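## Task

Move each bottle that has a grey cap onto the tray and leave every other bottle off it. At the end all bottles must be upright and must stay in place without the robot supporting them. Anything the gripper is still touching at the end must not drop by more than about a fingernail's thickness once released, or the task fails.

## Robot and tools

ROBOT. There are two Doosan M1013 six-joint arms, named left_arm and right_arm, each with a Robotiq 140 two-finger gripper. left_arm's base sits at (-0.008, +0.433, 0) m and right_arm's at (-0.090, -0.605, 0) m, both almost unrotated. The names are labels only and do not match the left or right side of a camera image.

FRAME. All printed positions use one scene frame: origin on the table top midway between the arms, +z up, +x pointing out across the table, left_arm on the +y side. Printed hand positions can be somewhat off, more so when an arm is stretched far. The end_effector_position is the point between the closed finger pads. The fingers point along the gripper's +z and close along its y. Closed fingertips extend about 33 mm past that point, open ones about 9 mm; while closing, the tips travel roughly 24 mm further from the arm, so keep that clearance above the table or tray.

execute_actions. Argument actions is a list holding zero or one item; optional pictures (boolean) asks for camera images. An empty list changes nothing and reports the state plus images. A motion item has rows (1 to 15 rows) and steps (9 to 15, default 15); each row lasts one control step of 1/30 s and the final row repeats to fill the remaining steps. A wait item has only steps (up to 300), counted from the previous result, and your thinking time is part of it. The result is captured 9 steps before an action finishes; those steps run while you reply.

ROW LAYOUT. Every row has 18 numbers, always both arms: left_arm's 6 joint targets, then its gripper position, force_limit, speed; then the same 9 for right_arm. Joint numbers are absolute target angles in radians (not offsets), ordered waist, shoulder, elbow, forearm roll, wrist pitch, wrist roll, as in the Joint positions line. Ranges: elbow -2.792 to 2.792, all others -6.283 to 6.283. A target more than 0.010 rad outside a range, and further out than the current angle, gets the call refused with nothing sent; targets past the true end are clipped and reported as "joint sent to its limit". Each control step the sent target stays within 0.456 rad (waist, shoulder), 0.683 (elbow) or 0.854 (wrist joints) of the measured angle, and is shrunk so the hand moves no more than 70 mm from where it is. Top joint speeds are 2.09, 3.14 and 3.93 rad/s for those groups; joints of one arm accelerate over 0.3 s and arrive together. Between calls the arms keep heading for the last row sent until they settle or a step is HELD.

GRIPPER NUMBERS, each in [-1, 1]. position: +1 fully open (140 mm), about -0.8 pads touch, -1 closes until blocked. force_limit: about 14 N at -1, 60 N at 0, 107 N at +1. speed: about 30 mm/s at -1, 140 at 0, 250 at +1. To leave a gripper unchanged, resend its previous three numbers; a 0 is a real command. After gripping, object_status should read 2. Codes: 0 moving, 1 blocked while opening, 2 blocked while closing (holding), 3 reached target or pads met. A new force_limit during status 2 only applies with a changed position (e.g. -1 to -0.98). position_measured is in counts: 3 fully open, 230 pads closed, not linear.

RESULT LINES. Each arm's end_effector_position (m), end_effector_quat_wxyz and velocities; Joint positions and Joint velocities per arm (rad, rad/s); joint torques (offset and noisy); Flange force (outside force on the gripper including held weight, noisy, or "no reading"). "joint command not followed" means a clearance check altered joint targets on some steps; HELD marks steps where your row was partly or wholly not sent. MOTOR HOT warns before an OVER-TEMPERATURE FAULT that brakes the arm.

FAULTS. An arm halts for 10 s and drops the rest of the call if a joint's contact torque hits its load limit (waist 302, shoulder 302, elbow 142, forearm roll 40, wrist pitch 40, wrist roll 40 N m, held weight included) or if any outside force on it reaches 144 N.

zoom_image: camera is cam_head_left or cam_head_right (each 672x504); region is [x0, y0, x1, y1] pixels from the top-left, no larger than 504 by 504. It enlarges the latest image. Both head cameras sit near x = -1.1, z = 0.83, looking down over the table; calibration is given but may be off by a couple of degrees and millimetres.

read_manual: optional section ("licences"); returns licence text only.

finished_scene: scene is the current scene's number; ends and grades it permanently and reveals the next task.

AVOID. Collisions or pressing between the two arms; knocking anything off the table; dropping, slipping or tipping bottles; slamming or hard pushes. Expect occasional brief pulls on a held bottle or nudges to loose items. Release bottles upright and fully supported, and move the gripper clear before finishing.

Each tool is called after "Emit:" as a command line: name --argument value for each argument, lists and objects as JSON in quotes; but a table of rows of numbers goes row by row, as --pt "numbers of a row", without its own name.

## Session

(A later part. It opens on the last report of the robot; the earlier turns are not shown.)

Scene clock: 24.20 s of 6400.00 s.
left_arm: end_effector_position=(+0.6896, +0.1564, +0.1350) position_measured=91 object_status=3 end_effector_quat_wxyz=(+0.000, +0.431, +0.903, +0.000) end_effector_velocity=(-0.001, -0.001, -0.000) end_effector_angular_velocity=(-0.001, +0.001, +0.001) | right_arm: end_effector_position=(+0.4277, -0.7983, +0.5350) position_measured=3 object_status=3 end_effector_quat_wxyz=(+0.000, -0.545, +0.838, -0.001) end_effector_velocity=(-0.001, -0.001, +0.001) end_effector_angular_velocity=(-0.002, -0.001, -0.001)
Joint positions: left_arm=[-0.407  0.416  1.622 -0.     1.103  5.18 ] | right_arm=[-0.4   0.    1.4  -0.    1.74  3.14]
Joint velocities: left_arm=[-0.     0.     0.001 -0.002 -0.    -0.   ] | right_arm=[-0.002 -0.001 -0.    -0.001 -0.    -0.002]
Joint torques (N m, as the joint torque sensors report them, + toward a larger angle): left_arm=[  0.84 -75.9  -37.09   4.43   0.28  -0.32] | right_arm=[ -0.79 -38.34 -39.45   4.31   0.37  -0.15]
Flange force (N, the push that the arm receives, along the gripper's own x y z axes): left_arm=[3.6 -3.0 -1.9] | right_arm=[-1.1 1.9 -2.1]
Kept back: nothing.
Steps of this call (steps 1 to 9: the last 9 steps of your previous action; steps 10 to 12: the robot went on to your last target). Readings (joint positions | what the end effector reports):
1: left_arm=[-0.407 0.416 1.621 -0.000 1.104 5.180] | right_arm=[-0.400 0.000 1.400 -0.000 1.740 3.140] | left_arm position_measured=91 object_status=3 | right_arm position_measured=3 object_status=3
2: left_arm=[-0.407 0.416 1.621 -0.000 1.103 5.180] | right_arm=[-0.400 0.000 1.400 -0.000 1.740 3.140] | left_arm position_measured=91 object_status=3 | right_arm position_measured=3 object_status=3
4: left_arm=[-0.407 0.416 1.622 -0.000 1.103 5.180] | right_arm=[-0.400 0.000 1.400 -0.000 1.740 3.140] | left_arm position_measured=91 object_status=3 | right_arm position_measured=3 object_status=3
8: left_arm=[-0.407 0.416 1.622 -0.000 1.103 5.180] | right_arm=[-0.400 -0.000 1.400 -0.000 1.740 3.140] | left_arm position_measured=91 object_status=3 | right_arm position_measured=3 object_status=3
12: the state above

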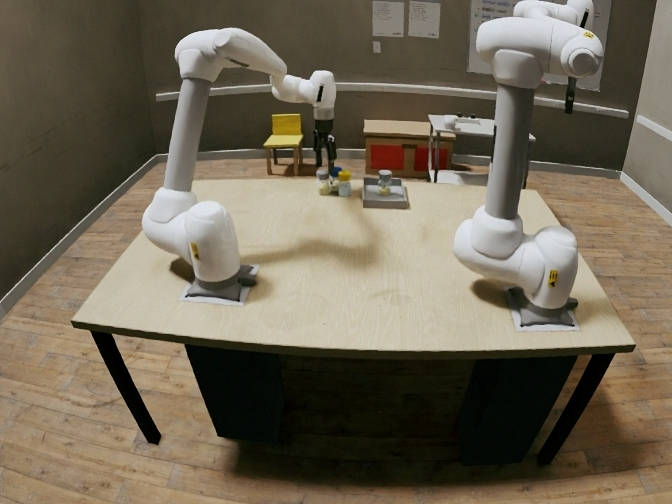

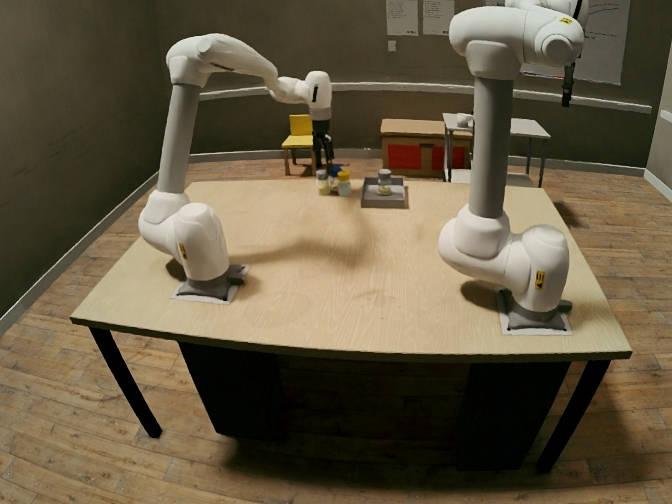

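Emit:
execute_actions --actions '[{"rows":[[-0.396,0.4165,1.622,0,1.103,5.19,0.3,0,-0.5,-0.4,0,1.4,0,1.74,3.14,1,0,0],[-0.396,0.4165,1.622,0,1.103,5.19,0.3,0,-0.5,-0.4,0,1.4,0,1.74,3.14,1,0,0],[-0.396,0.4165,1.622,0,1.103,5.19,0.3,0,-0.5,-0.4,0,1.4,0,1.74,3.14,1,0,0],[-0.396,0.4474,1.656,0,1.038,5.19,0.3,0,-0.5,-0.4,0,1.4,0,1.74,3.14,1,0,0]]}]'

Emit:
execute_actions --actions '[{"steps":12}]' --pictures true

Emit:
zoom_image --camera "cam_head_left" --region '[295,135,385,205]'

Scene clock: 25.03 s of 6400.00 s.
left_arm: end_effector_position=(+0.6932, +0.1635, +0.1207) position_measured=91 object_status=3 end_effector_quat_wxyz=(+0.001, +0.430, +0.903, +0.000) end_effector_velocity=(-0.003, +0.006, -0.425) end_effector_angular_velocity=(+0.006, +0.011, -0.002) | right_arm: end_effector_position=(+0.4277, -0.7983, +0.5350) position_measured=3 object_status=3 end_effector_quat_wxyz=(+0.000, -0.545, +0.838, -0.001) end_effector_velocity=(-0.001, -0.002, +0.000) end_effector_angular_velocity=(-0.000, +0.000, -0.004)
Joint positions: left_arm=[-0.396  0.427  1.634  0.     1.078  5.19 ] | right_arm=[-0.4  -0.    1.4  -0.    1.74  3.14]
Joint velocities: left_arm=[ 0.006  0.322  0.372  0.001 -0.682  0.007] | right_arm=[-0.004  0.    -0.    -0.     0.     0.001]
Joint torques (N m, as the joint torque sensors report them, + toward a larger angle): left_arm=[-7.2  -2.09 -4.89  0.67  0.44 -0.02] | right_arm=[ -4.   -38.11 -39.28   4.45   0.07   0.06]
Flange force (N, the push that the arm receives, along the gripper's own x y z axes): left_arm=[8.1 -2.8 -2.8] | right_arm=[-6.7 1.7 -2.8]
Steps of this call (steps 1 to 15: the robot went on to your last target; steps 16 to 19: nothing new was sent; steps 20 to 25: the first 6 steps of this action). Readings (joint positions | what the end effector reports):
20: left_arm=[-0.407 0.416 1.622 0.000 1.103 5.180] | right_arm=[-0.400 0.000 1.400 -0.000 1.740 3.140] | left_arm position_measured=91 object_status=3 | right_arm position_measured=3 object_status=3
21: left_arm=[-0.405 0.417 1.622 0.000 1.103 5.183] | right_arm=[-0.400 0.000 1.400 -0.000 1.740 3.140] | left_arm position_measured=91 object_status=3 | right_arm position_measured=3 object_status=3
23: left_arm=[-0.398 0.417 1.622 0.000 1.103 5.189] | right_arm=[-0.400 0.000 1.400 -0.000 1.740 3.140] | left_arm position_measured=91 object_status=3 | right_arm position_measured=3 object_status=3
25: the state above

Scene clock: 25.43 s of 6400.00 s.
left_arm: end_effector_position=(+0.6926, +0.1640, +0.0951) position_measured=91 object_status=3 end_effector_quat_wxyz=(+0.000, +0.430, +0.903, +0.000) end_effector_velocity=(-0.000, -0.001, -0.000) end_effector_angular_velocity=(-0.001, +0.001, +0.000) | right_arm: end_effector_position=(+0.4277, -0.7983, +0.5350) position_measured=3 object_status=3 end_effector_quat_wxyz=(+0.000, -0.545, +0.838, -0.001) end_effector_velocity=(+0.000, -0.000, -0.000) end_effector_angular_velocity=(+0.000, +0.001, -0.001)
Joint positions: left_arm=[-0.396  0.447  1.656 -0.     1.038  5.19 ] | right_arm=[-0.4   0.    1.4  -0.    1.74  3.14]
Joint velocities: left_arm=[-0.     0.001  0.    -0.002 -0.     0.   ] | right_arm=[-0.     0.001  0.     0.    -0.     0.001]
Joint torques (N m, as the joint torque sensors report them, + toward a larger angle): left_arm=[  0.05 -77.87 -36.01   4.4    0.29   0.18] | right_arm=[ -2.91 -36.83 -40.09   4.16   0.    -0.15]
Flange force (N, the push that the arm receives, along the gripper's own x y z axes): left_arm=[3.3 -2.6 -1.5] | right_arm=[-4.9 4.9 -0.8]
Kept back: nothing.
Steps of this call (steps 1 to 9: the last 9 steps of your previous action; steps 10 to 12: the robot went on to your last target). Readings (joint positions | what the end effector reports):
1: left_arm=[-0.396 0.438 1.647 0.000 1.057 5.190] | right_arm=[-0.400 0.000 1.400 -0.000 1.740 3.140] | left_arm position_measured=91 object_status=3 | right_arm position_measured=3 object_status=3
2: left_arm=[-0.396 0.445 1.654 -0.000 1.045 5.190] | right_arm=[-0.400 -0.000 1.400 -0.000 1.740 3.140] | left_arm position_measured=91 object_status=3 | right_arm position_measured=3 object_status=3
4: left_arm=[-0.396 0.447 1.655 -0.000 1.039 5.190] | right_arm=[-0.400 0.000 1.400 -0.000 1.740 3.140] | left_arm position_measured=91 object_status=3 | right_arm position_measured=3 object_status=3
8: left_arm=[-0.396 0.447 1.656 -0.000 1.038 5.190] | right_arm=[-0.400 0.000 1.400 -0.000 1.740 3.140] | left_arm position_measured=91 object_status=3 | right_arm position_measured=3 object_status=3
12: the state above

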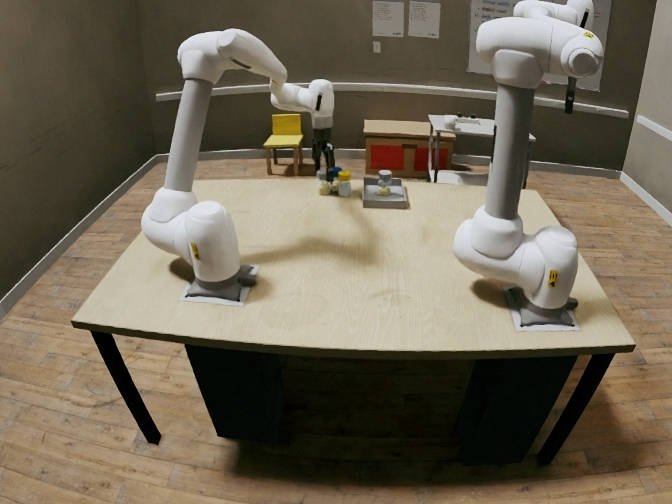

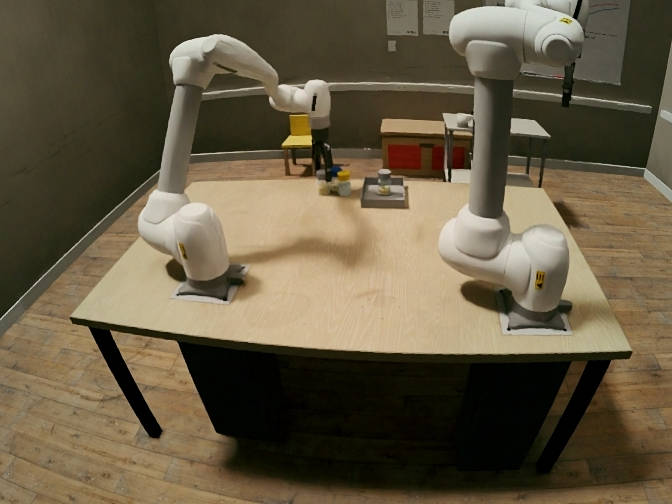

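Region (295, 135, 385, 205) of cam_head_left's 672x504 image, scaled by 5.600, with more detail than that image has.

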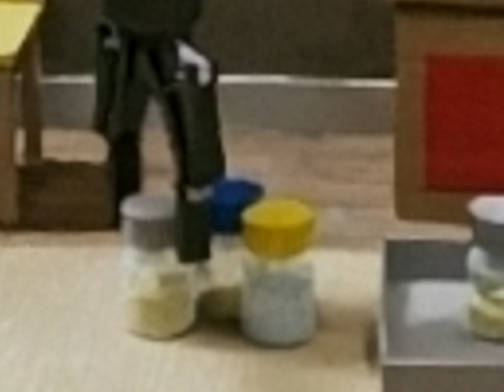

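Emit:
execute_actions --actions '[{"rows":[[-0.396,0.4474,1.656,0,1.038,5.19,-1,0,-0.5,-0.4,0,1.4,0,1.74,3.14,1,0,0]]}]'

Emit:
execute_actions --actions '[{"steps":18}]'

Emit:
execute_actions --actions '[{"rows":[[-0.396,0.3635,1.534,0,1.244,5.19,-1,0,-0.5,-0.4,0,1.4,0,1.74,3.14,1,0,0]]}]'

Emit:
execute_actions --actions '[{"rows":[[-0.694,0.459,1.394,0,1.2885,4.0,-1,0,-0.5,-0.4,0,1.4,0,1.74,3.14,1,0,0]]}]'

Emit:
execute_actions --actions '[{"steps":25}]'

Emit:
execute_actions --actions '[{"rows":[[-0.694,0.497,1.4685,0,1.176,4.0,-1,0,-0.5,-0.4,0,1.4,0,1.74,3.14,1,0,0]]}]'

Emit:
execute_actions --actions '[{"steps":12}]' --pictures true

Emit:
zoom_image --camera "cam_head_left" --region '[305,135,425,215]'

Scene clock: 26.30 s of 6400.00 s.
left_arm: end_effector_position=(+0.6926, +0.1640, +0.0951) position_measured=111 object_status=0 end_effector_quat_wxyz=(+0.000, +0.430, +0.903, +0.000) end_effector_velocity=(+0.000, +0.000, -0.000) end_effector_angular_velocity=(-0.001, +0.000, +0.001) | right_arm: end_effector_position=(+0.4277, -0.7983, +0.5350) position_measured=3 object_status=3 end_effector_quat_wxyz=(+0.000, -0.545, +0.838, -0.001) end_effector_velocity=(+0.001, +0.000, -0.000) end_effector_angular_velocity=(+0.001, +0.000, +0.000)
Joint positions: left_arm=[-0.396  0.447  1.656  0.     1.038  5.19 ] | right_arm=[-0.4   0.    1.4  -0.    1.74  3.14]
Joint velocities: left_arm=[ 0.     0.     0.    -0.001 -0.001 -0.   ] | right_arm=[ 0.     0.001  0.     0.001 -0.     0.   ]
Joint torques (N m, as the joint torque sensors report them, + toward a larger angle): left_arm=[  0.3  -80.02 -35.54   4.18   0.04  -0.35] | right_arm=[ -1.99 -39.52 -39.05   4.39  -0.23  -0.04]
Flange force (N, the push that the arm receives, along the gripper's own x y z axes): left_arm=[0.2 0.0 -0.7] | right_arm=[-3.6 -1.3 -4.0]
Steps of this call (steps 1 to 20: the robot went on to your last target; steps 21 to 26: the first 6 steps of this action). Readings (joint positions | what the end effector reports):
21: left_arm=[-0.396 0.447 1.656 0.000 1.038 5.190] | right_arm=[-0.400 0.000 1.400 -0.000 1.740 3.140] | left_arm position_measured=91 object_status=0 | right_arm position_measured=3 object_status=3
22: left_arm=[-0.396 0.447 1.656 0.000 1.038 5.190] | right_arm=[-0.400 0.000 1.400 -0.000 1.740 3.140] | left_arm position_measured=93 object_status=0 | right_arm position_measured=3 object_status=3
24: left_arm=[-0.396 0.447 1.656 0.000 1.038 5.190] | right_arm=[-0.400 0.000 1.400 -0.000 1.740 3.140] | left_arm position_measured=102 object_status=0 | right_arm position_measured=3 object_status=3
26: the state above

Scene clock: 26.90 s of 6400.00 s.
left_arm: end_effector_position=(+0.6926, +0.1640, +0.0951) position_measured=153 object_status=2 end_effector_quat_wxyz=(+0.000, +0.430, +0.903, +0.000) end_effector_velocity=(+0.000, -0.001, +0.000) end_effector_angular_velocity=(-0.000, -0.001, -0.001) | right_arm: end_effector_position=(+0.4277, -0.7983, +0.5350) position_measured=3 object_status=3 end_effector_quat_wxyz=(+0.000, -0.545, +0.838, -0.001) end_effector_velocity=(+0.001, +0.001, -0.000) end_effector_angular_velocity=(+0.000, -0.000, +0.002)
Joint positions: left_arm=[-0.396  0.447  1.656  0.     1.038  5.19 ] | right_arm=[-0.4   0.    1.4  -0.    1.74  3.14]
Joint velocities: left_arm=[-0.001 -0.    -0.001  0.    -0.     0.   ] | right_arm=[ 0.002 -0.     0.     0.001 -0.     0.001]
Joint torques (N m, as the joint torque sensors report them, + toward a larger angle): left_arm=[  1.18 -66.92 -28.94   4.36  -0.77  -0.31] | right_arm=[ -2.52 -35.41 -39.89   4.35  -0.36   0.13]
Flange force (N, the push that the arm receives, along the gripper's own x y z axes): left_arm=[2.6 -2.8 -18.4] | right_arm=[-4.3 7.3 -1.4]
Kept back: nothing.
Steps of this call (steps 1 to 9: the last 9 steps of your previous action; steps 10 to 15: the robot went on to your last target; steps 16 to 18: nothing new was sent). Readings (joint positions | what the end effector reports):
1: left_arm=[-0.396 0.447 1.656 0.000 1.038 5.190] | right_arm=[-0.400 -0.000 1.400 -0.000 1.740 3.140] | left_arm position_measured=116 object_status=0 | right_arm position_measured=3 object_status=3
2: left_arm=[-0.396 0.447 1.656 0.000 1.038 5.190] | right_arm=[-0.400 0.000 1.400 -0.000 1.740 3.140] | left_arm position_measured=120 object_status=0 | right_arm position_measured=3 object_status=3
4: left_arm=[-0.396 0.447 1.656 0.000 1.038 5.190] | right_arm=[-0.400 0.000 1.400 -0.000 1.740 3.140] | left_arm position_measured=129 object_status=0 | right_arm position_measured=3 object_status=3
8: left_arm=[-0.396 0.447 1.656 0.000 1.038 5.190] | right_arm=[-0.400 0.000 1.400 -0.000 1.740 3.140] | left_arm position_measured=148 object_status=0 | right_arm position_measured=3 object_status=3
18: the state above
All arms were judged still, so your last target was given up. Only a new action makes them travel on or press farther. Fingers that are still opening or closing keep moving.

Scene clock: 27.10 s of 6400.00 s.
left_arm: end_effector_position=(+0.6954, +0.1629, +0.1678) position_measured=153 object_status=2 end_effector_quat_wxyz=(+0.000, +0.430, +0.903, +0.000) end_effector_velocity=(-0.020, +0.009, +0.480) end_effector_angular_velocity=(+0.013, +0.030, +0.001) | right_arm: end_effector_position=(+0.4277, -0.7983, +0.5350) position_measured=3 object_status=3 end_effector_quat_wxyz=(+0.000, -0.545, +0.838, -0.001) end_effector_velocity=(-0.000, +0.000, -0.000) end_effector_angular_velocity=(-0.000, +0.000, -0.001)
Joint positions: left_arm=[-0.396  0.398  1.584  0.     1.159  5.19 ] | right_arm=[-0.4   0.    1.4  -0.    1.74  3.14]
Joint velocities: left_arm=[ 0.    -0.325 -0.459 -0.     0.817 -0.   ] | right_arm=[ 0.    -0.     0.    -0.    -0.     0.001]
Joint torques (N m, as the joint torque sensors report them, + toward a larger angle): left_arm=[ -1.82 -60.29 -27.7    3.41   0.24   0.01] | right_arm=[ -1.15 -37.9  -40.67   4.4    0.    -0.33]
Flange force (N, the push that the arm receives, along the gripper's own x y z axes): left_arm=[-1.6 1.8 2.5] | right_arm=[-2.7 4.8 0.1]
Steps of this call (steps 1 to 6: the first 6 steps of this action). Readings (joint positions | what the end effector reports):
1: left_arm=[-0.396 0.447 1.656 0.000 1.038 5.190] | right_arm=[-0.400 -0.000 1.400 -0.000 1.740 3.140] | left_arm position_measured=153 object_status=2 | right_arm position_measured=3 object_status=3
2: left_arm=[-0.396 0.445 1.653 -0.000 1.044 5.190] | right_arm=[-0.400 0.000 1.400 -0.000 1.740 3.140] | left_arm position_measured=153 object_status=2 | right_arm position_measured=3 object_status=3
4: left_arm=[-0.396 0.424 1.621 -0.000 1.098 5.190] | right_arm=[-0.400 0.000 1.400 -0.000 1.740 3.140] | left_arm position_measured=153 object_status=2 | right_arm position_measured=3 object_status=3
6: the state above

Scene clock: 27.60 s of 6400.00 s.
left_arm: end_effector_position=(+0.6869, +0.1180, +0.2203) position_measured=153 object_status=2 end_effector_quat_wxyz=(-0.000, +0.379, +0.925, -0.000) end_effector_velocity=(-0.075, -0.455, +0.001) end_effector_angular_velocity=(-0.001, +0.002, +1.151) | right_arm: end_effector_position=(+0.4277, -0.7983, +0.5350) position_measured=3 object_status=3 end_effector_quat_wxyz=(+0.000, -0.545, +0.838, -0.001) end_effector_velocity=(-0.000, -0.001, +0.000) end_effector_angular_velocity=(-0.001, +0.000, -0.000)
Joint positions: left_arm=[-0.454  0.383  1.506 -0.     1.253  5.019] | right_arm=[-0.4   0.    1.4  -0.    1.74  3.14]
Joint velocities: left_arm=[-0.575  0.183 -0.264 -0.002  0.082 -1.726] | right_arm=[-0.001  0.    -0.    -0.001 -0.    -0.001]
Joint torques (N m, as the joint torque sensors report them, + toward a larger angle): left_arm=[  2.03 -81.4  -37.9    4.51   0.2   -0.41] | right_arm=[  0.33 -36.72 -39.79   4.26   0.    -0.04]
Flange force (N, the push that the arm receives, along the gripper's own x y z axes): left_arm=[-7.1 -2.4 0.6] | right_arm=[1.2 4.9 -1.5]
Steps of this call (steps 1 to 9: the last 9 steps of your previous action; steps 10 to 15: the first 6 steps of this action). Readings (joint positions | what the end effector reports):
10: left_arm=[-0.396 0.364 1.534 -0.000 1.244 5.190] | right_arm=[-0.400 0.000 1.400 -0.000 1.740 3.140] | left_arm position_measured=153 object_status=2 | right_arm position_measured=3 object_status=3
11: left_arm=[-0.398 0.364 1.533 -0.000 1.244 5.184] | right_arm=[-0.400 0.000 1.400 -0.000 1.740 3.140] | left_arm position_measured=153 object_status=2 | right_arm position_measured=3 object_status=3
13: left_arm=[-0.417 0.371 1.524 -0.000 1.247 5.128] | right_arm=[-0.400 0.000 1.400 -0.000 1.740 3.140] | left_arm position_measured=153 object_status=2 | right_arm position_measured=3 object_status=3
15: the state above

Scene clock: 28.43 s of 6400.00 s.
left_arm: end_effector_position=(+0.6297, -0.0701, +0.2202) position_measured=153 object_status=2 end_effector_quat_wxyz=(+0.000, -0.001, +1.000, -0.000) end_effector_velocity=(-0.000, -0.001, -0.000) end_effector_angular_velocity=(-0.000, -0.001, +0.000) | right_arm: end_effector_position=(+0.4277, -0.7983, +0.5350) position_measured=3 object_status=3 end_effector_quat_wxyz=(+0.000, -0.545, +0.838, -0.001) end_effector_velocity=(+0.000, +0.001, +0.000) end_effector_angular_velocity=(+0.001, -0.000, +0.001)
Joint positions: left_arm=[-0.694  0.459  1.394 -0.     1.289  4.   ] | right_arm=[-0.4  -0.    1.4  -0.    1.74  3.14]
Joint velocities: left_arm=[-0.001  0.    -0.     0.    -0.001 -0.001] | right_arm=[ 0.001 -0.     0.     0.001  0.     0.   ]
Joint torques (N m, as the joint torque sensors report them, + toward a larger angle): left_arm=[ -0.32 -85.89 -39.91   4.68   0.28   0.  ] | right_arm=[ -2.56 -38.9  -39.55   4.24  -0.46  -0.21]
Flange force (N, the push that the arm receives, along the gripper's own x y z axes): left_arm=[-0.4 0.2 0.3] | right_arm=[-5.1 1.6 -3.6]
Kept back: nothing.
Steps of this call (steps 1 to 9: the last 9 steps of your previous action; steps 10 to 25: the robot went on to your last target). Readings (joint positions | what the end effector reports):
1: left_arm=[-0.473 0.388 1.498 -0.000 1.256 4.961] | right_arm=[-0.400 0.000 1.400 -0.000 1.740 3.140] | left_arm position_measured=153 object_status=2 | right_arm position_measured=3 object_status=3
2: left_arm=[-0.490 0.394 1.490 -0.000 1.258 4.903] | right_arm=[-0.400 0.000 1.400 -0.000 1.740 3.140] | left_arm position_measured=153 object_status=2 | right_arm position_measured=3 object_status=3
4: left_arm=[-0.522 0.404 1.475 -0.000 1.263 4.778] | right_arm=[-0.400 0.000 1.400 -0.000 1.740 3.140] | left_arm position_measured=153 object_status=2 | right_arm position_measured=3 object_status=3
8: left_arm=[-0.584 0.424 1.446 -0.000 1.272 4.499] | right_arm=[-0.400 0.000 1.400 -0.000 1.740 3.140] | left_arm position_measured=153 object_status=2 | right_arm position_measured=3 object_status=3
25: the state above

Scene clock: 28.63 s of 6400.00 s.
left_arm: end_effector_position=(+0.6294, -0.0701, +0.1537) position_measured=153 object_status=2 end_effector_quat_wxyz=(-0.001, -0.001, +1.000, +0.001) end_effector_velocity=(+0.002, -0.001, -0.198) end_effector_angular_velocity=(-0.012, -0.015, +0.001) | right_arm: end_effector_position=(+0.4277, -0.7983, +0.5350) position_measured=3 object_status=3 end_effector_quat_wxyz=(+0.000, -0.545, +0.838, -0.001) end_effector_velocity=(+0.000, +0.001, +0.000) end_effector_angular_velocity=(+0.001, -0.001, +0.001)
Joint positions: left_arm=[-0.694  0.495  1.464 -0.     1.184  4.   ] | right_arm=[-0.4   0.    1.4  -0.    1.74  3.14]
Joint velocities: left_arm=[ 0.001  0.115  0.202  0.001 -0.336  0.   ] | right_arm=[ 0.001 -0.    -0.     0.002  0.     0.   ]
Joint torques (N m, as the joint torque sensors report them, + toward a larger angle): left_arm=[   2.67 -153.47  -71.86    7.89   -0.16   -0.14] | right_arm=[ -1.92 -37.21 -39.25   4.13  -0.02   0.05]
Flange force (N, the push that the arm receives, along the gripper's own x y z axes): left_arm=[1.7 4.2 0.0] | right_arm=[-3.6 3.4 -2.8]
Steps of this call (steps 1 to 6: the first 6 steps of this action). Readings (joint positions | what the end effector reports):
1: left_arm=[-0.694 0.459 1.394 -0.000 1.289 4.000] | right_arm=[-0.400 -0.000 1.400 -0.000 1.740 3.140] | left_arm position_measured=153 object_status=2 | right_arm position_measured=3 object_status=3
2: left_arm=[-0.694 0.461 1.397 0.000 1.282 4.000] | right_arm=[-0.400 0.000 1.400 -0.000 1.740 3.140] | left_arm position_measured=153 object_status=2 | right_arm position_measured=3 object_status=3
4: left_arm=[-0.694 0.478 1.433 0.000 1.229 4.000] | right_arm=[-0.400 0.000 1.400 -0.000 1.740 3.140] | left_arm position_measured=153 object_status=2 | right_arm position_measured=3 object_status=3
6: the state above

Scene clock: 29.03 s of 6400.00 s.
left_arm: end_effector_position=(+0.6297, -0.0703, +0.1500) position_measured=153 object_status=2 end_effector_quat_wxyz=(+0.000, -0.001, +1.000, -0.000) end_effector_velocity=(-0.000, -0.000, +0.000) end_effector_angular_velocity=(-0.000, -0.000, -0.001) | right_arm: end_effector_position=(+0.4277, -0.7983, +0.5350) position_measured=3 object_status=3 end_effector_quat_wxyz=(+0.000, -0.545, +0.838, -0.001) end_effector_velocity=(-0.000, +0.000, +0.000) end_effector_angular_velocity=(-0.000, -0.000, +0.000)
Joint positions: left_arm=[-0.694  0.497  1.468  0.     1.176  4.   ] | right_arm=[-0.4   0.    1.4  -0.    1.74  3.14]
Joint velocities: left_arm=[-0.001 -0.     0.001 -0.    -0.001  0.   ] | right_arm=[ 0. -0. -0.  0.  0. -0.]
Joint torques (N m, as the joint torque sensors report them, + toward a larger angle): left_arm=[ -0.46 -85.57 -38.49   4.35   0.19  -0.22] | right_arm=[ -1.87 -36.75 -39.59   4.22  -0.14  -0.09]
Flange force (N, the push that the arm receives, along the gripper's own x y z axes): left_arm=[2.4 2.7 -1.0] | right_arm=[-3.2 5.1 -2.3]
Kept back: nothing.
Steps of this call (steps 1 to 9: the last 9 steps of your previous action; steps 10 to 12: the robot went on to your last target). Readings (joint positions | what the end effector reports):
1: left_arm=[-0.694 0.497 1.467 -0.000 1.178 4.000] | right_arm=[-0.400 0.000 1.400 -0.000 1.740 3.140] | left_arm position_measured=153 object_status=2 | right_arm position_measured=3 object_status=3
2: left_arm=[-0.694 0.497 1.468 -0.000 1.177 4.000] | right_arm=[-0.400 0.000 1.400 -0.000 1.740 3.140] | left_arm position_measured=153 object_status=2 | right_arm position_measured=3 object_status=3
4: left_arm=[-0.694 0.497 1.468 0.000 1.176 4.000] | right_arm=[-0.400 0.000 1.400 -0.000 1.740 3.140] | left_arm position_measured=153 object_status=2 | right_arm position_measured=3 object_status=3
8: left_arm=[-0.694 0.497 1.468 0.000 1.176 4.000] | right_arm=[-0.400 0.000 1.400 -0.000 1.740 3.140] | left_arm position_measured=153 object_status=2 | right_arm position_measured=3 object_status=3
12: the state above

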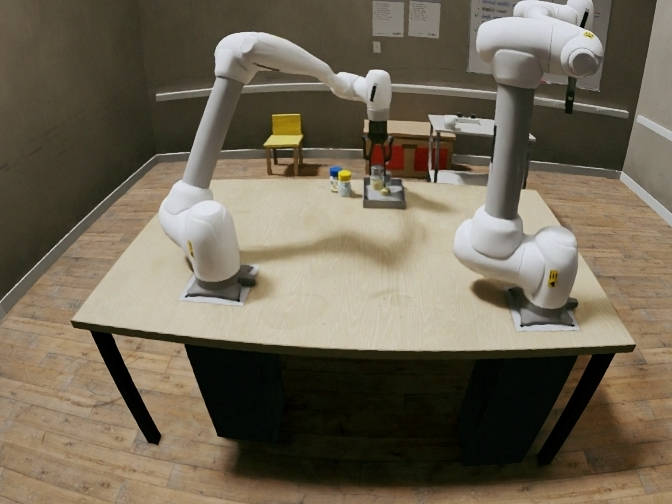

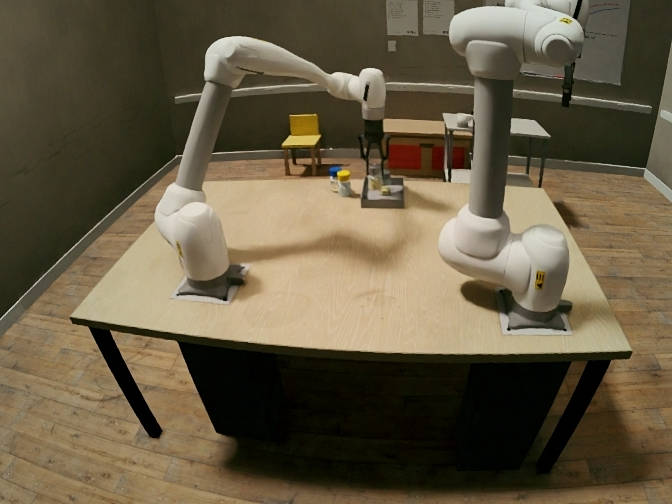

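Region (305, 135, 425, 215) of cam_head_left's 672x504 image, scaled by 4.200, with more detail than that image has.

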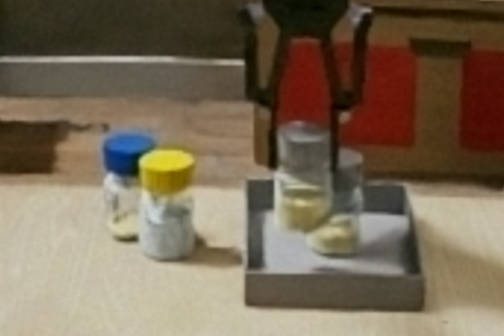

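Emit:
execute_actions --actions '[{"rows":[[-0.694,0.525,1.505,0,1.112,4.0,-1,0,-0.5,-0.4,0,1.4,0,1.74,3.14,1,0,0],[-0.694,0.525,1.505,0,1.112,4.0,-1,0,-0.5,-0.4,0,1.4,0,1.74,3.14,1,0,0],[-0.694,0.525,1.505,0,1.112,4.0,-1,0,-0.5,-0.4,0,1.4,0,1.74,3.14,1,0,0],[-0.694,0.525,1.505,0,1.112,4.0,-1,0,-0.5,-0.4,0,1.4,0,1.74,3.14,1,0,0],[-0.694,0.525,1.505,0,1.112,4.0,-1,0,-0.5,-0.4,0,1.4,0,1.74,3.14,1,0,0],[-0.694,0.525,1.505,0,1.112,4.0,-1,0,-0.5,-0.4,0,1.4,0,1.74,3.14,1,0,0],[-0.694,0.528,1.509,0,1.105,4.0,-1,0,-0.5,-0.4,0,1.4,0,1.74,3.14,1,0,0],[-0.694,0.528,1.509,0,1.105,4.0,-1,0,-0.5,-0.4,0,1.4,0,1.74,3.14,1,0,0],[-0.694,0.5317,1.5136,0,1.0963,4.0,-1,0,-0.5,-0.4,0,1.4,0,1.74,3.14,1,0,0]]}]'

Emit:
execute_actions --actions '[{"steps":14}]'

Emit:
execute_actions --actions '[{"rows":[[-0.694,0.5317,1.5136,0,1.0963,4.0,0.13,0,-0.5,-0.4,0,1.4,0,1.74,3.14,1,0,0]]}]'

Emit:
execute_actions --actions '[{"rows":[[-0.694,0.459,1.394,0,1.2885,4.0,0.13,0,-0.5,-0.4,0,1.4,0,1.74,3.14,1,0,0]]}]'

Emit:
execute_actions --actions '[{"steps":15}]' --pictures true

Emit:
zoom_image --camera "cam_head_left" --region '[305,135,425,215]'

Scene clock: 30.10 s of 6400.00 s.
left_arm: end_effector_position=(+0.6295, -0.0702, +0.1093) position_measured=153 object_status=2 end_effector_quat_wxyz=(-0.001, -0.001, +1.000, +0.000) end_effector_velocity=(+0.011, -0.009, -0.014) end_effector_angular_velocity=(-0.024, -0.028, +0.000) | right_arm: end_effector_position=(+0.4277, -0.7983, +0.5350) position_measured=3 object_status=3 end_effector_quat_wxyz=(+0.000, -0.545, +0.838, -0.001) end_effector_velocity=(-0.000, -0.000, +0.000) end_effector_angular_velocity=(-0.000, +0.001, +0.001)
Joint positions: left_arm=[-0.694  0.525  1.504 -0.     1.114  4.   ] | right_arm=[-0.4  -0.    1.4  -0.    1.74  3.14]
Joint velocities: left_arm=[ 0.     0.014  0.006 -0.    -0.057 -0.   ] | right_arm=[-0.    -0.    -0.    -0.001  0.001 -0.001]
Joint torques (N m, as the joint torque sensors report them, + toward a larger angle): left_arm=[   2.92 -123.3   -52.4     5.83   -0.55   -0.12] | right_arm=[ -2.37 -37.73 -39.37   4.55  -0.07  -0.01]
Flange force (N, the push that the arm receives, along the gripper's own x y z axes): left_arm=[1.5 0.0 -1.8] | right_arm=[-4.4 2.6 -2.7]
Steps of this call (steps 1 to 15: the robot went on to your last target; steps 16 to 26: nothing new was sent; steps 27 to 32: the first 6 steps of this action). Readings (joint positions | what the end effector reports):
27: left_arm=[-0.694 0.497 1.469 0.000 1.176 4.000] | right_arm=[-0.400 0.000 1.400 -0.000 1.740 3.140] | left_arm position_measured=153 object_status=2 | right_arm position_measured=3 object_status=3
28: left_arm=[-0.694 0.499 1.472 0.000 1.169 4.000] | right_arm=[-0.400 0.000 1.400 -0.000 1.740 3.140] | left_arm position_measured=153 object_status=2 | right_arm position_measured=3 object_status=3
30: left_arm=[-0.694 0.517 1.495 -0.000 1.130 4.000] | right_arm=[-0.400 0.000 1.400 -0.000 1.740 3.140] | left_arm position_measured=153 object_status=2 | right_arm position_measured=3 object_status=3
32: the state above

Scene clock: 30.57 s of 6400.00 s.
left_arm: end_effector_position=(+0.6297, -0.0702, +0.0990) position_measured=153 object_status=2 end_effector_quat_wxyz=(+0.000, -0.001, +1.000, -0.000) end_effector_velocity=(-0.000, +0.000, -0.001) end_effector_angular_velocity=(+0.001, +0.000, -0.000) | right_arm: end_effector_position=(+0.4277, -0.7983, +0.5350) position_measured=3 object_status=3 end_effector_quat_wxyz=(+0.000, -0.545, +0.838, -0.001) end_effector_velocity=(+0.000, -0.000, +0.001) end_effector_angular_velocity=(+0.000, -0.002, +0.000)
Joint positions: left_arm=[-0.694  0.532  1.514  0.     1.096  4.   ] | right_arm=[-0.4   0.    1.4  -0.    1.74  3.14]
Joint velocities: left_arm=[ 0.     0.     0.001  0.    -0.     0.   ] | right_arm=[-0.001 -0.001 -0.001  0.001 -0.    -0.001]
Joint torques (N m, as the joint torque sensors report them, + toward a larger angle): left_arm=[ -0.53 -87.74 -38.28   4.29   0.37  -0.19] | right_arm=[ -0.76 -36.92 -39.04   4.5   -0.45   0.12]
Flange force (N, the push that the arm receives, along the gripper's own x y z axes): left_arm=[3.9 4.4 0.2] | right_arm=[-0.8 3.5 -4.0]
Kept back: nothing.
Steps of this call (steps 1 to 9: the last 9 steps of your previous action; steps 10 to 14: the robot went on to your last target). Readings (joint positions | what the end effector reports):
1: left_arm=[-0.694 0.525 1.504 -0.000 1.113 4.000] | right_arm=[-0.400 0.000 1.400 -0.000 1.740 3.140] | left_arm position_measured=153 object_status=2 | right_arm position_measured=3 object_status=3
2: left_arm=[-0.694 0.526 1.506 0.000 1.110 4.000] | right_arm=[-0.400 0.000 1.400 -0.000 1.740 3.140] | left_arm position_measured=153 object_status=2 | right_arm position_measured=3 object_status=3
4: left_arm=[-0.694 0.529 1.510 0.000 1.103 4.000] | right_arm=[-0.400 0.000 1.400 -0.000 1.740 3.140] | left_arm position_measured=153 object_status=2 | right_arm position_measured=3 object_status=3
8: left_arm=[-0.694 0.532 1.513 0.000 1.097 4.000] | right_arm=[-0.400 0.000 1.400 -0.000 1.740 3.140] | left_arm position_measured=153 object_status=2 | right_arm position_measured=3 object_status=3
14: the state above

Scene clock: 30.77 s of 6400.00 s.
left_arm: end_effector_position=(+0.6297, -0.0702, +0.0990) position_measured=133 object_status=0 end_effector_quat_wxyz=(+0.000, -0.001, +1.000, +0.000) end_effector_velocity=(+0.000, -0.000, +0.000) end_effector_angular_velocity=(-0.001, +0.000, +0.001) | right_arm: end_effector_position=(+0.4277, -0.7983, +0.5350) position_measured=3 object_status=3 end_effector_quat_wxyz=(+0.000, -0.545, +0.838, -0.001) end_effector_velocity=(+0.000, +0.000, -0.000) end_effector_angular_velocity=(+0.001, +0.000, +0.002)
Joint positions: left_arm=[-0.694  0.532  1.514  0.     1.096  4.   ] | right_arm=[-0.4   0.    1.4  -0.    1.74  3.14]
Joint velocities: left_arm=[ 0.     0.    -0.    -0.001 -0.    -0.   ] | right_arm=[ 0.     0.001 -0.     0.001  0.    -0.001]
Joint torques (N m, as the joint torque sensors report them, + toward a larger angle): left_arm=[  0.45 -88.34 -36.17   4.11   0.14  -0.13] | right_arm=[ -1.53 -36.85 -39.51   4.44  -0.05   0.31]
Flange force (N, the push that the arm receives, along the gripper's own x y z axes): left_arm=[-0.1 -0.4 -1.7] | right_arm=[-1.9 4.1 -2.1]
Steps of this call (steps 1 to 6: the first 6 steps of this action). Readings (joint positions | what the end effector reports):
1: left_arm=[-0.694 0.532 1.514 0.000 1.096 4.000] | right_arm=[-0.400 -0.000 1.400 -0.000 1.740 3.140] | left_arm position_measured=153 object_status=0 | right_arm position_measured=3 object_status=3
2: left_arm=[-0.694 0.532 1.514 0.000 1.096 4.000] | right_arm=[-0.400 0.000 1.400 -0.000 1.740 3.140] | left_arm position_measured=153 object_status=0 | right_arm position_measured=3 object_status=3
4: left_arm=[-0.694 0.532 1.514 0.000 1.096 4.000] | right_arm=[-0.400 0.000 1.400 -0.000 1.740 3.140] | left_arm position_measured=142 object_status=0 | right_arm position_measured=3 object_status=3
6: the state above

Scene clock: 31.27 s of 6400.00 s.
left_arm: end_effector_position=(+0.6317, -0.0719, +0.1729) position_measured=113 object_status=3 end_effector_quat_wxyz=(+0.000, -0.001, +1.000, -0.000) end_effector_velocity=(-0.018, +0.014, +0.478) end_effector_angular_velocity=(+0.023, +0.026, -0.001) | right_arm: end_effector_position=(+0.4277, -0.7983, +0.5350) position_measured=3 object_status=3 end_effector_quat_wxyz=(+0.000, -0.545, +0.838, -0.001) end_effector_velocity=(+0.000, +0.001, +0.000) end_effector_angular_velocity=(+0.000, -0.001, +0.002)
Joint positions: left_arm=[-0.694  0.487  1.44   0.     1.214  4.   ] | right_arm=[-0.4   0.    1.4  -0.    1.74  3.14]
Joint velocities: left_arm=[-0.001 -0.288 -0.464  0.     0.787  0.   ] | right_arm=[ 0.002 -0.    -0.     0.    -0.    -0.   ]
Joint torques (N m, as the joint torque sensors report them, + toward a larger angle): left_arm=[  0.48 -66.03 -27.75   3.64   0.54  -0.33] | right_arm=[ -2.53 -37.22 -39.01   3.95  -0.1   -0.13]
Flange force (N, the push that the arm receives, along the gripper's own x y z axes): left_arm=[0.8 -2.2 1.1] | right_arm=[-5.1 2.9 -3.3]
Steps of this call (steps 1 to 9: the last 9 steps of your previous action; steps 10 to 15: the first 6 steps of this action). Readings (joint positions | what the end effector reports):
10: left_arm=[-0.694 0.532 1.514 0.000 1.096 4.000] | right_arm=[-0.400 0.000 1.400 -0.000 1.740 3.140] | left_arm position_measured=113 object_status=3 | right_arm position_measured=3 object_status=3
11: left_arm=[-0.694 0.530 1.510 -0.000 1.103 4.000] | right_arm=[-0.400 -0.000 1.400 -0.000 1.740 3.140] | left_arm position_measured=113 object_status=3 | right_arm position_measured=3 object_status=3
13: left_arm=[-0.694 0.510 1.477 -0.000 1.156 4.000] | right_arm=[-0.400 0.000 1.400 -0.000 1.740 3.140] | left_arm position_measured=113 object_status=3 | right_arm position_measured=3 object_status=3
15: the state above

Scene clock: 31.77 s of 6400.00 s.
left_arm: end_effector_position=(+0.6297, -0.0702, +0.2201) position_measured=113 object_status=3 end_effector_quat_wxyz=(+0.000, -0.001, +1.000, -0.000) end_effector_velocity=(-0.001, -0.000, -0.000) end_effector_angular_velocity=(-0.000, +0.001, +0.000) | right_arm: end_effector_position=(+0.4277, -0.7983, +0.5350) position_measured=3 object_status=3 end_effector_quat_wxyz=(+0.000, -0.545, +0.838, -0.001) end_effector_velocity=(-0.000, -0.000, +0.001) end_effector_angular_velocity=(-0.001, -0.001, -0.001)
Joint positions: left_arm=[-0.694  0.459  1.394 -0.     1.288  4.   ] | right_arm=[-0.4  -0.    1.4  -0.    1.74  3.14]
Joint velocities: left_arm=[-0.     0.     0.    -0.001  0.    -0.   ] | right_arm=[-0.001 -0.001 -0.    -0.001 -0.     0.   ]
Joint torques (N m, as the joint torque sensors report them, + toward a larger angle): left_arm=[ -1.43 -84.11 -39.87   4.58   0.33   0.01] | right_arm=[ -1.55 -35.58 -39.41   4.11   0.01  -0.17]
Flange force (N, the push that the arm receives, along the gripper's own x y z axes): left_arm=[0.8 2.8 -0.1] | right_arm=[-2.9 6.5 -2.0]
Kept back: nothing.
Steps of this call (steps 1 to 9: the last 9 steps of your previous action; steps 10 to 15: the robot went on to your last target). Readings (joint positions | what the end effector reports):
1: left_arm=[-0.694 0.477 1.424 0.000 1.240 4.000] | right_arm=[-0.400 0.000 1.400 -0.000 1.740 3.140] | left_arm position_measured=113 object_status=3 | right_arm position_measured=3 object_status=3
2: left_arm=[-0.694 0.468 1.410 0.000 1.263 4.000] | right_arm=[-0.400 0.000 1.400 -0.000 1.740 3.140] | left_arm position_measured=113 object_status=3 | right_arm position_measured=3 object_status=3
4: left_arm=[-0.694 0.460 1.396 0.000 1.285 4.000] | right_arm=[-0.400 0.000 1.400 -0.000 1.740 3.140] | left_arm position_measured=113 object_status=3 | right_arm position_measured=3 object_status=3
8: left_arm=[-0.694 0.459 1.394 -0.000 1.288 4.000] | right_arm=[-0.400 0.000 1.400 -0.000 1.740 3.140] | left_arm position_measured=113 object_status=3 | right_arm position_measured=3 object_status=3
15: the state above

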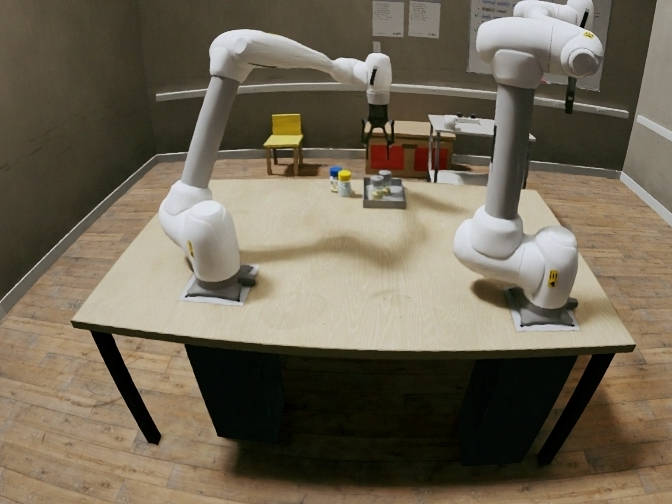

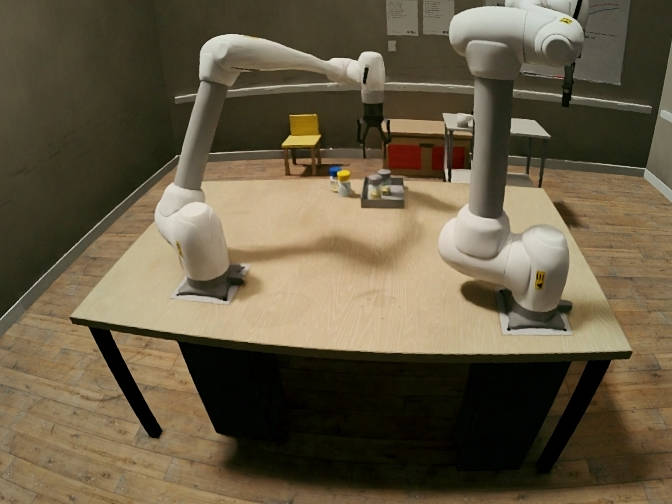

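Region (305, 135, 425, 215) of cam_head_left's 672x504 image, scaled by 4.200, with more detail than that image has.

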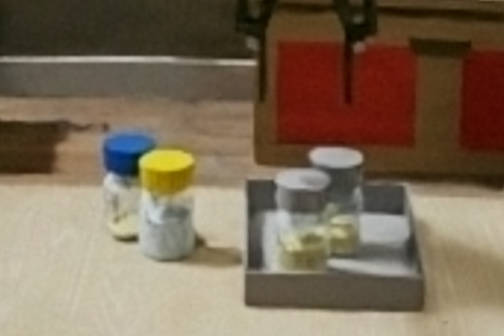

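Emit:
finished_scene --scene 1

The scene is finished: the task was done.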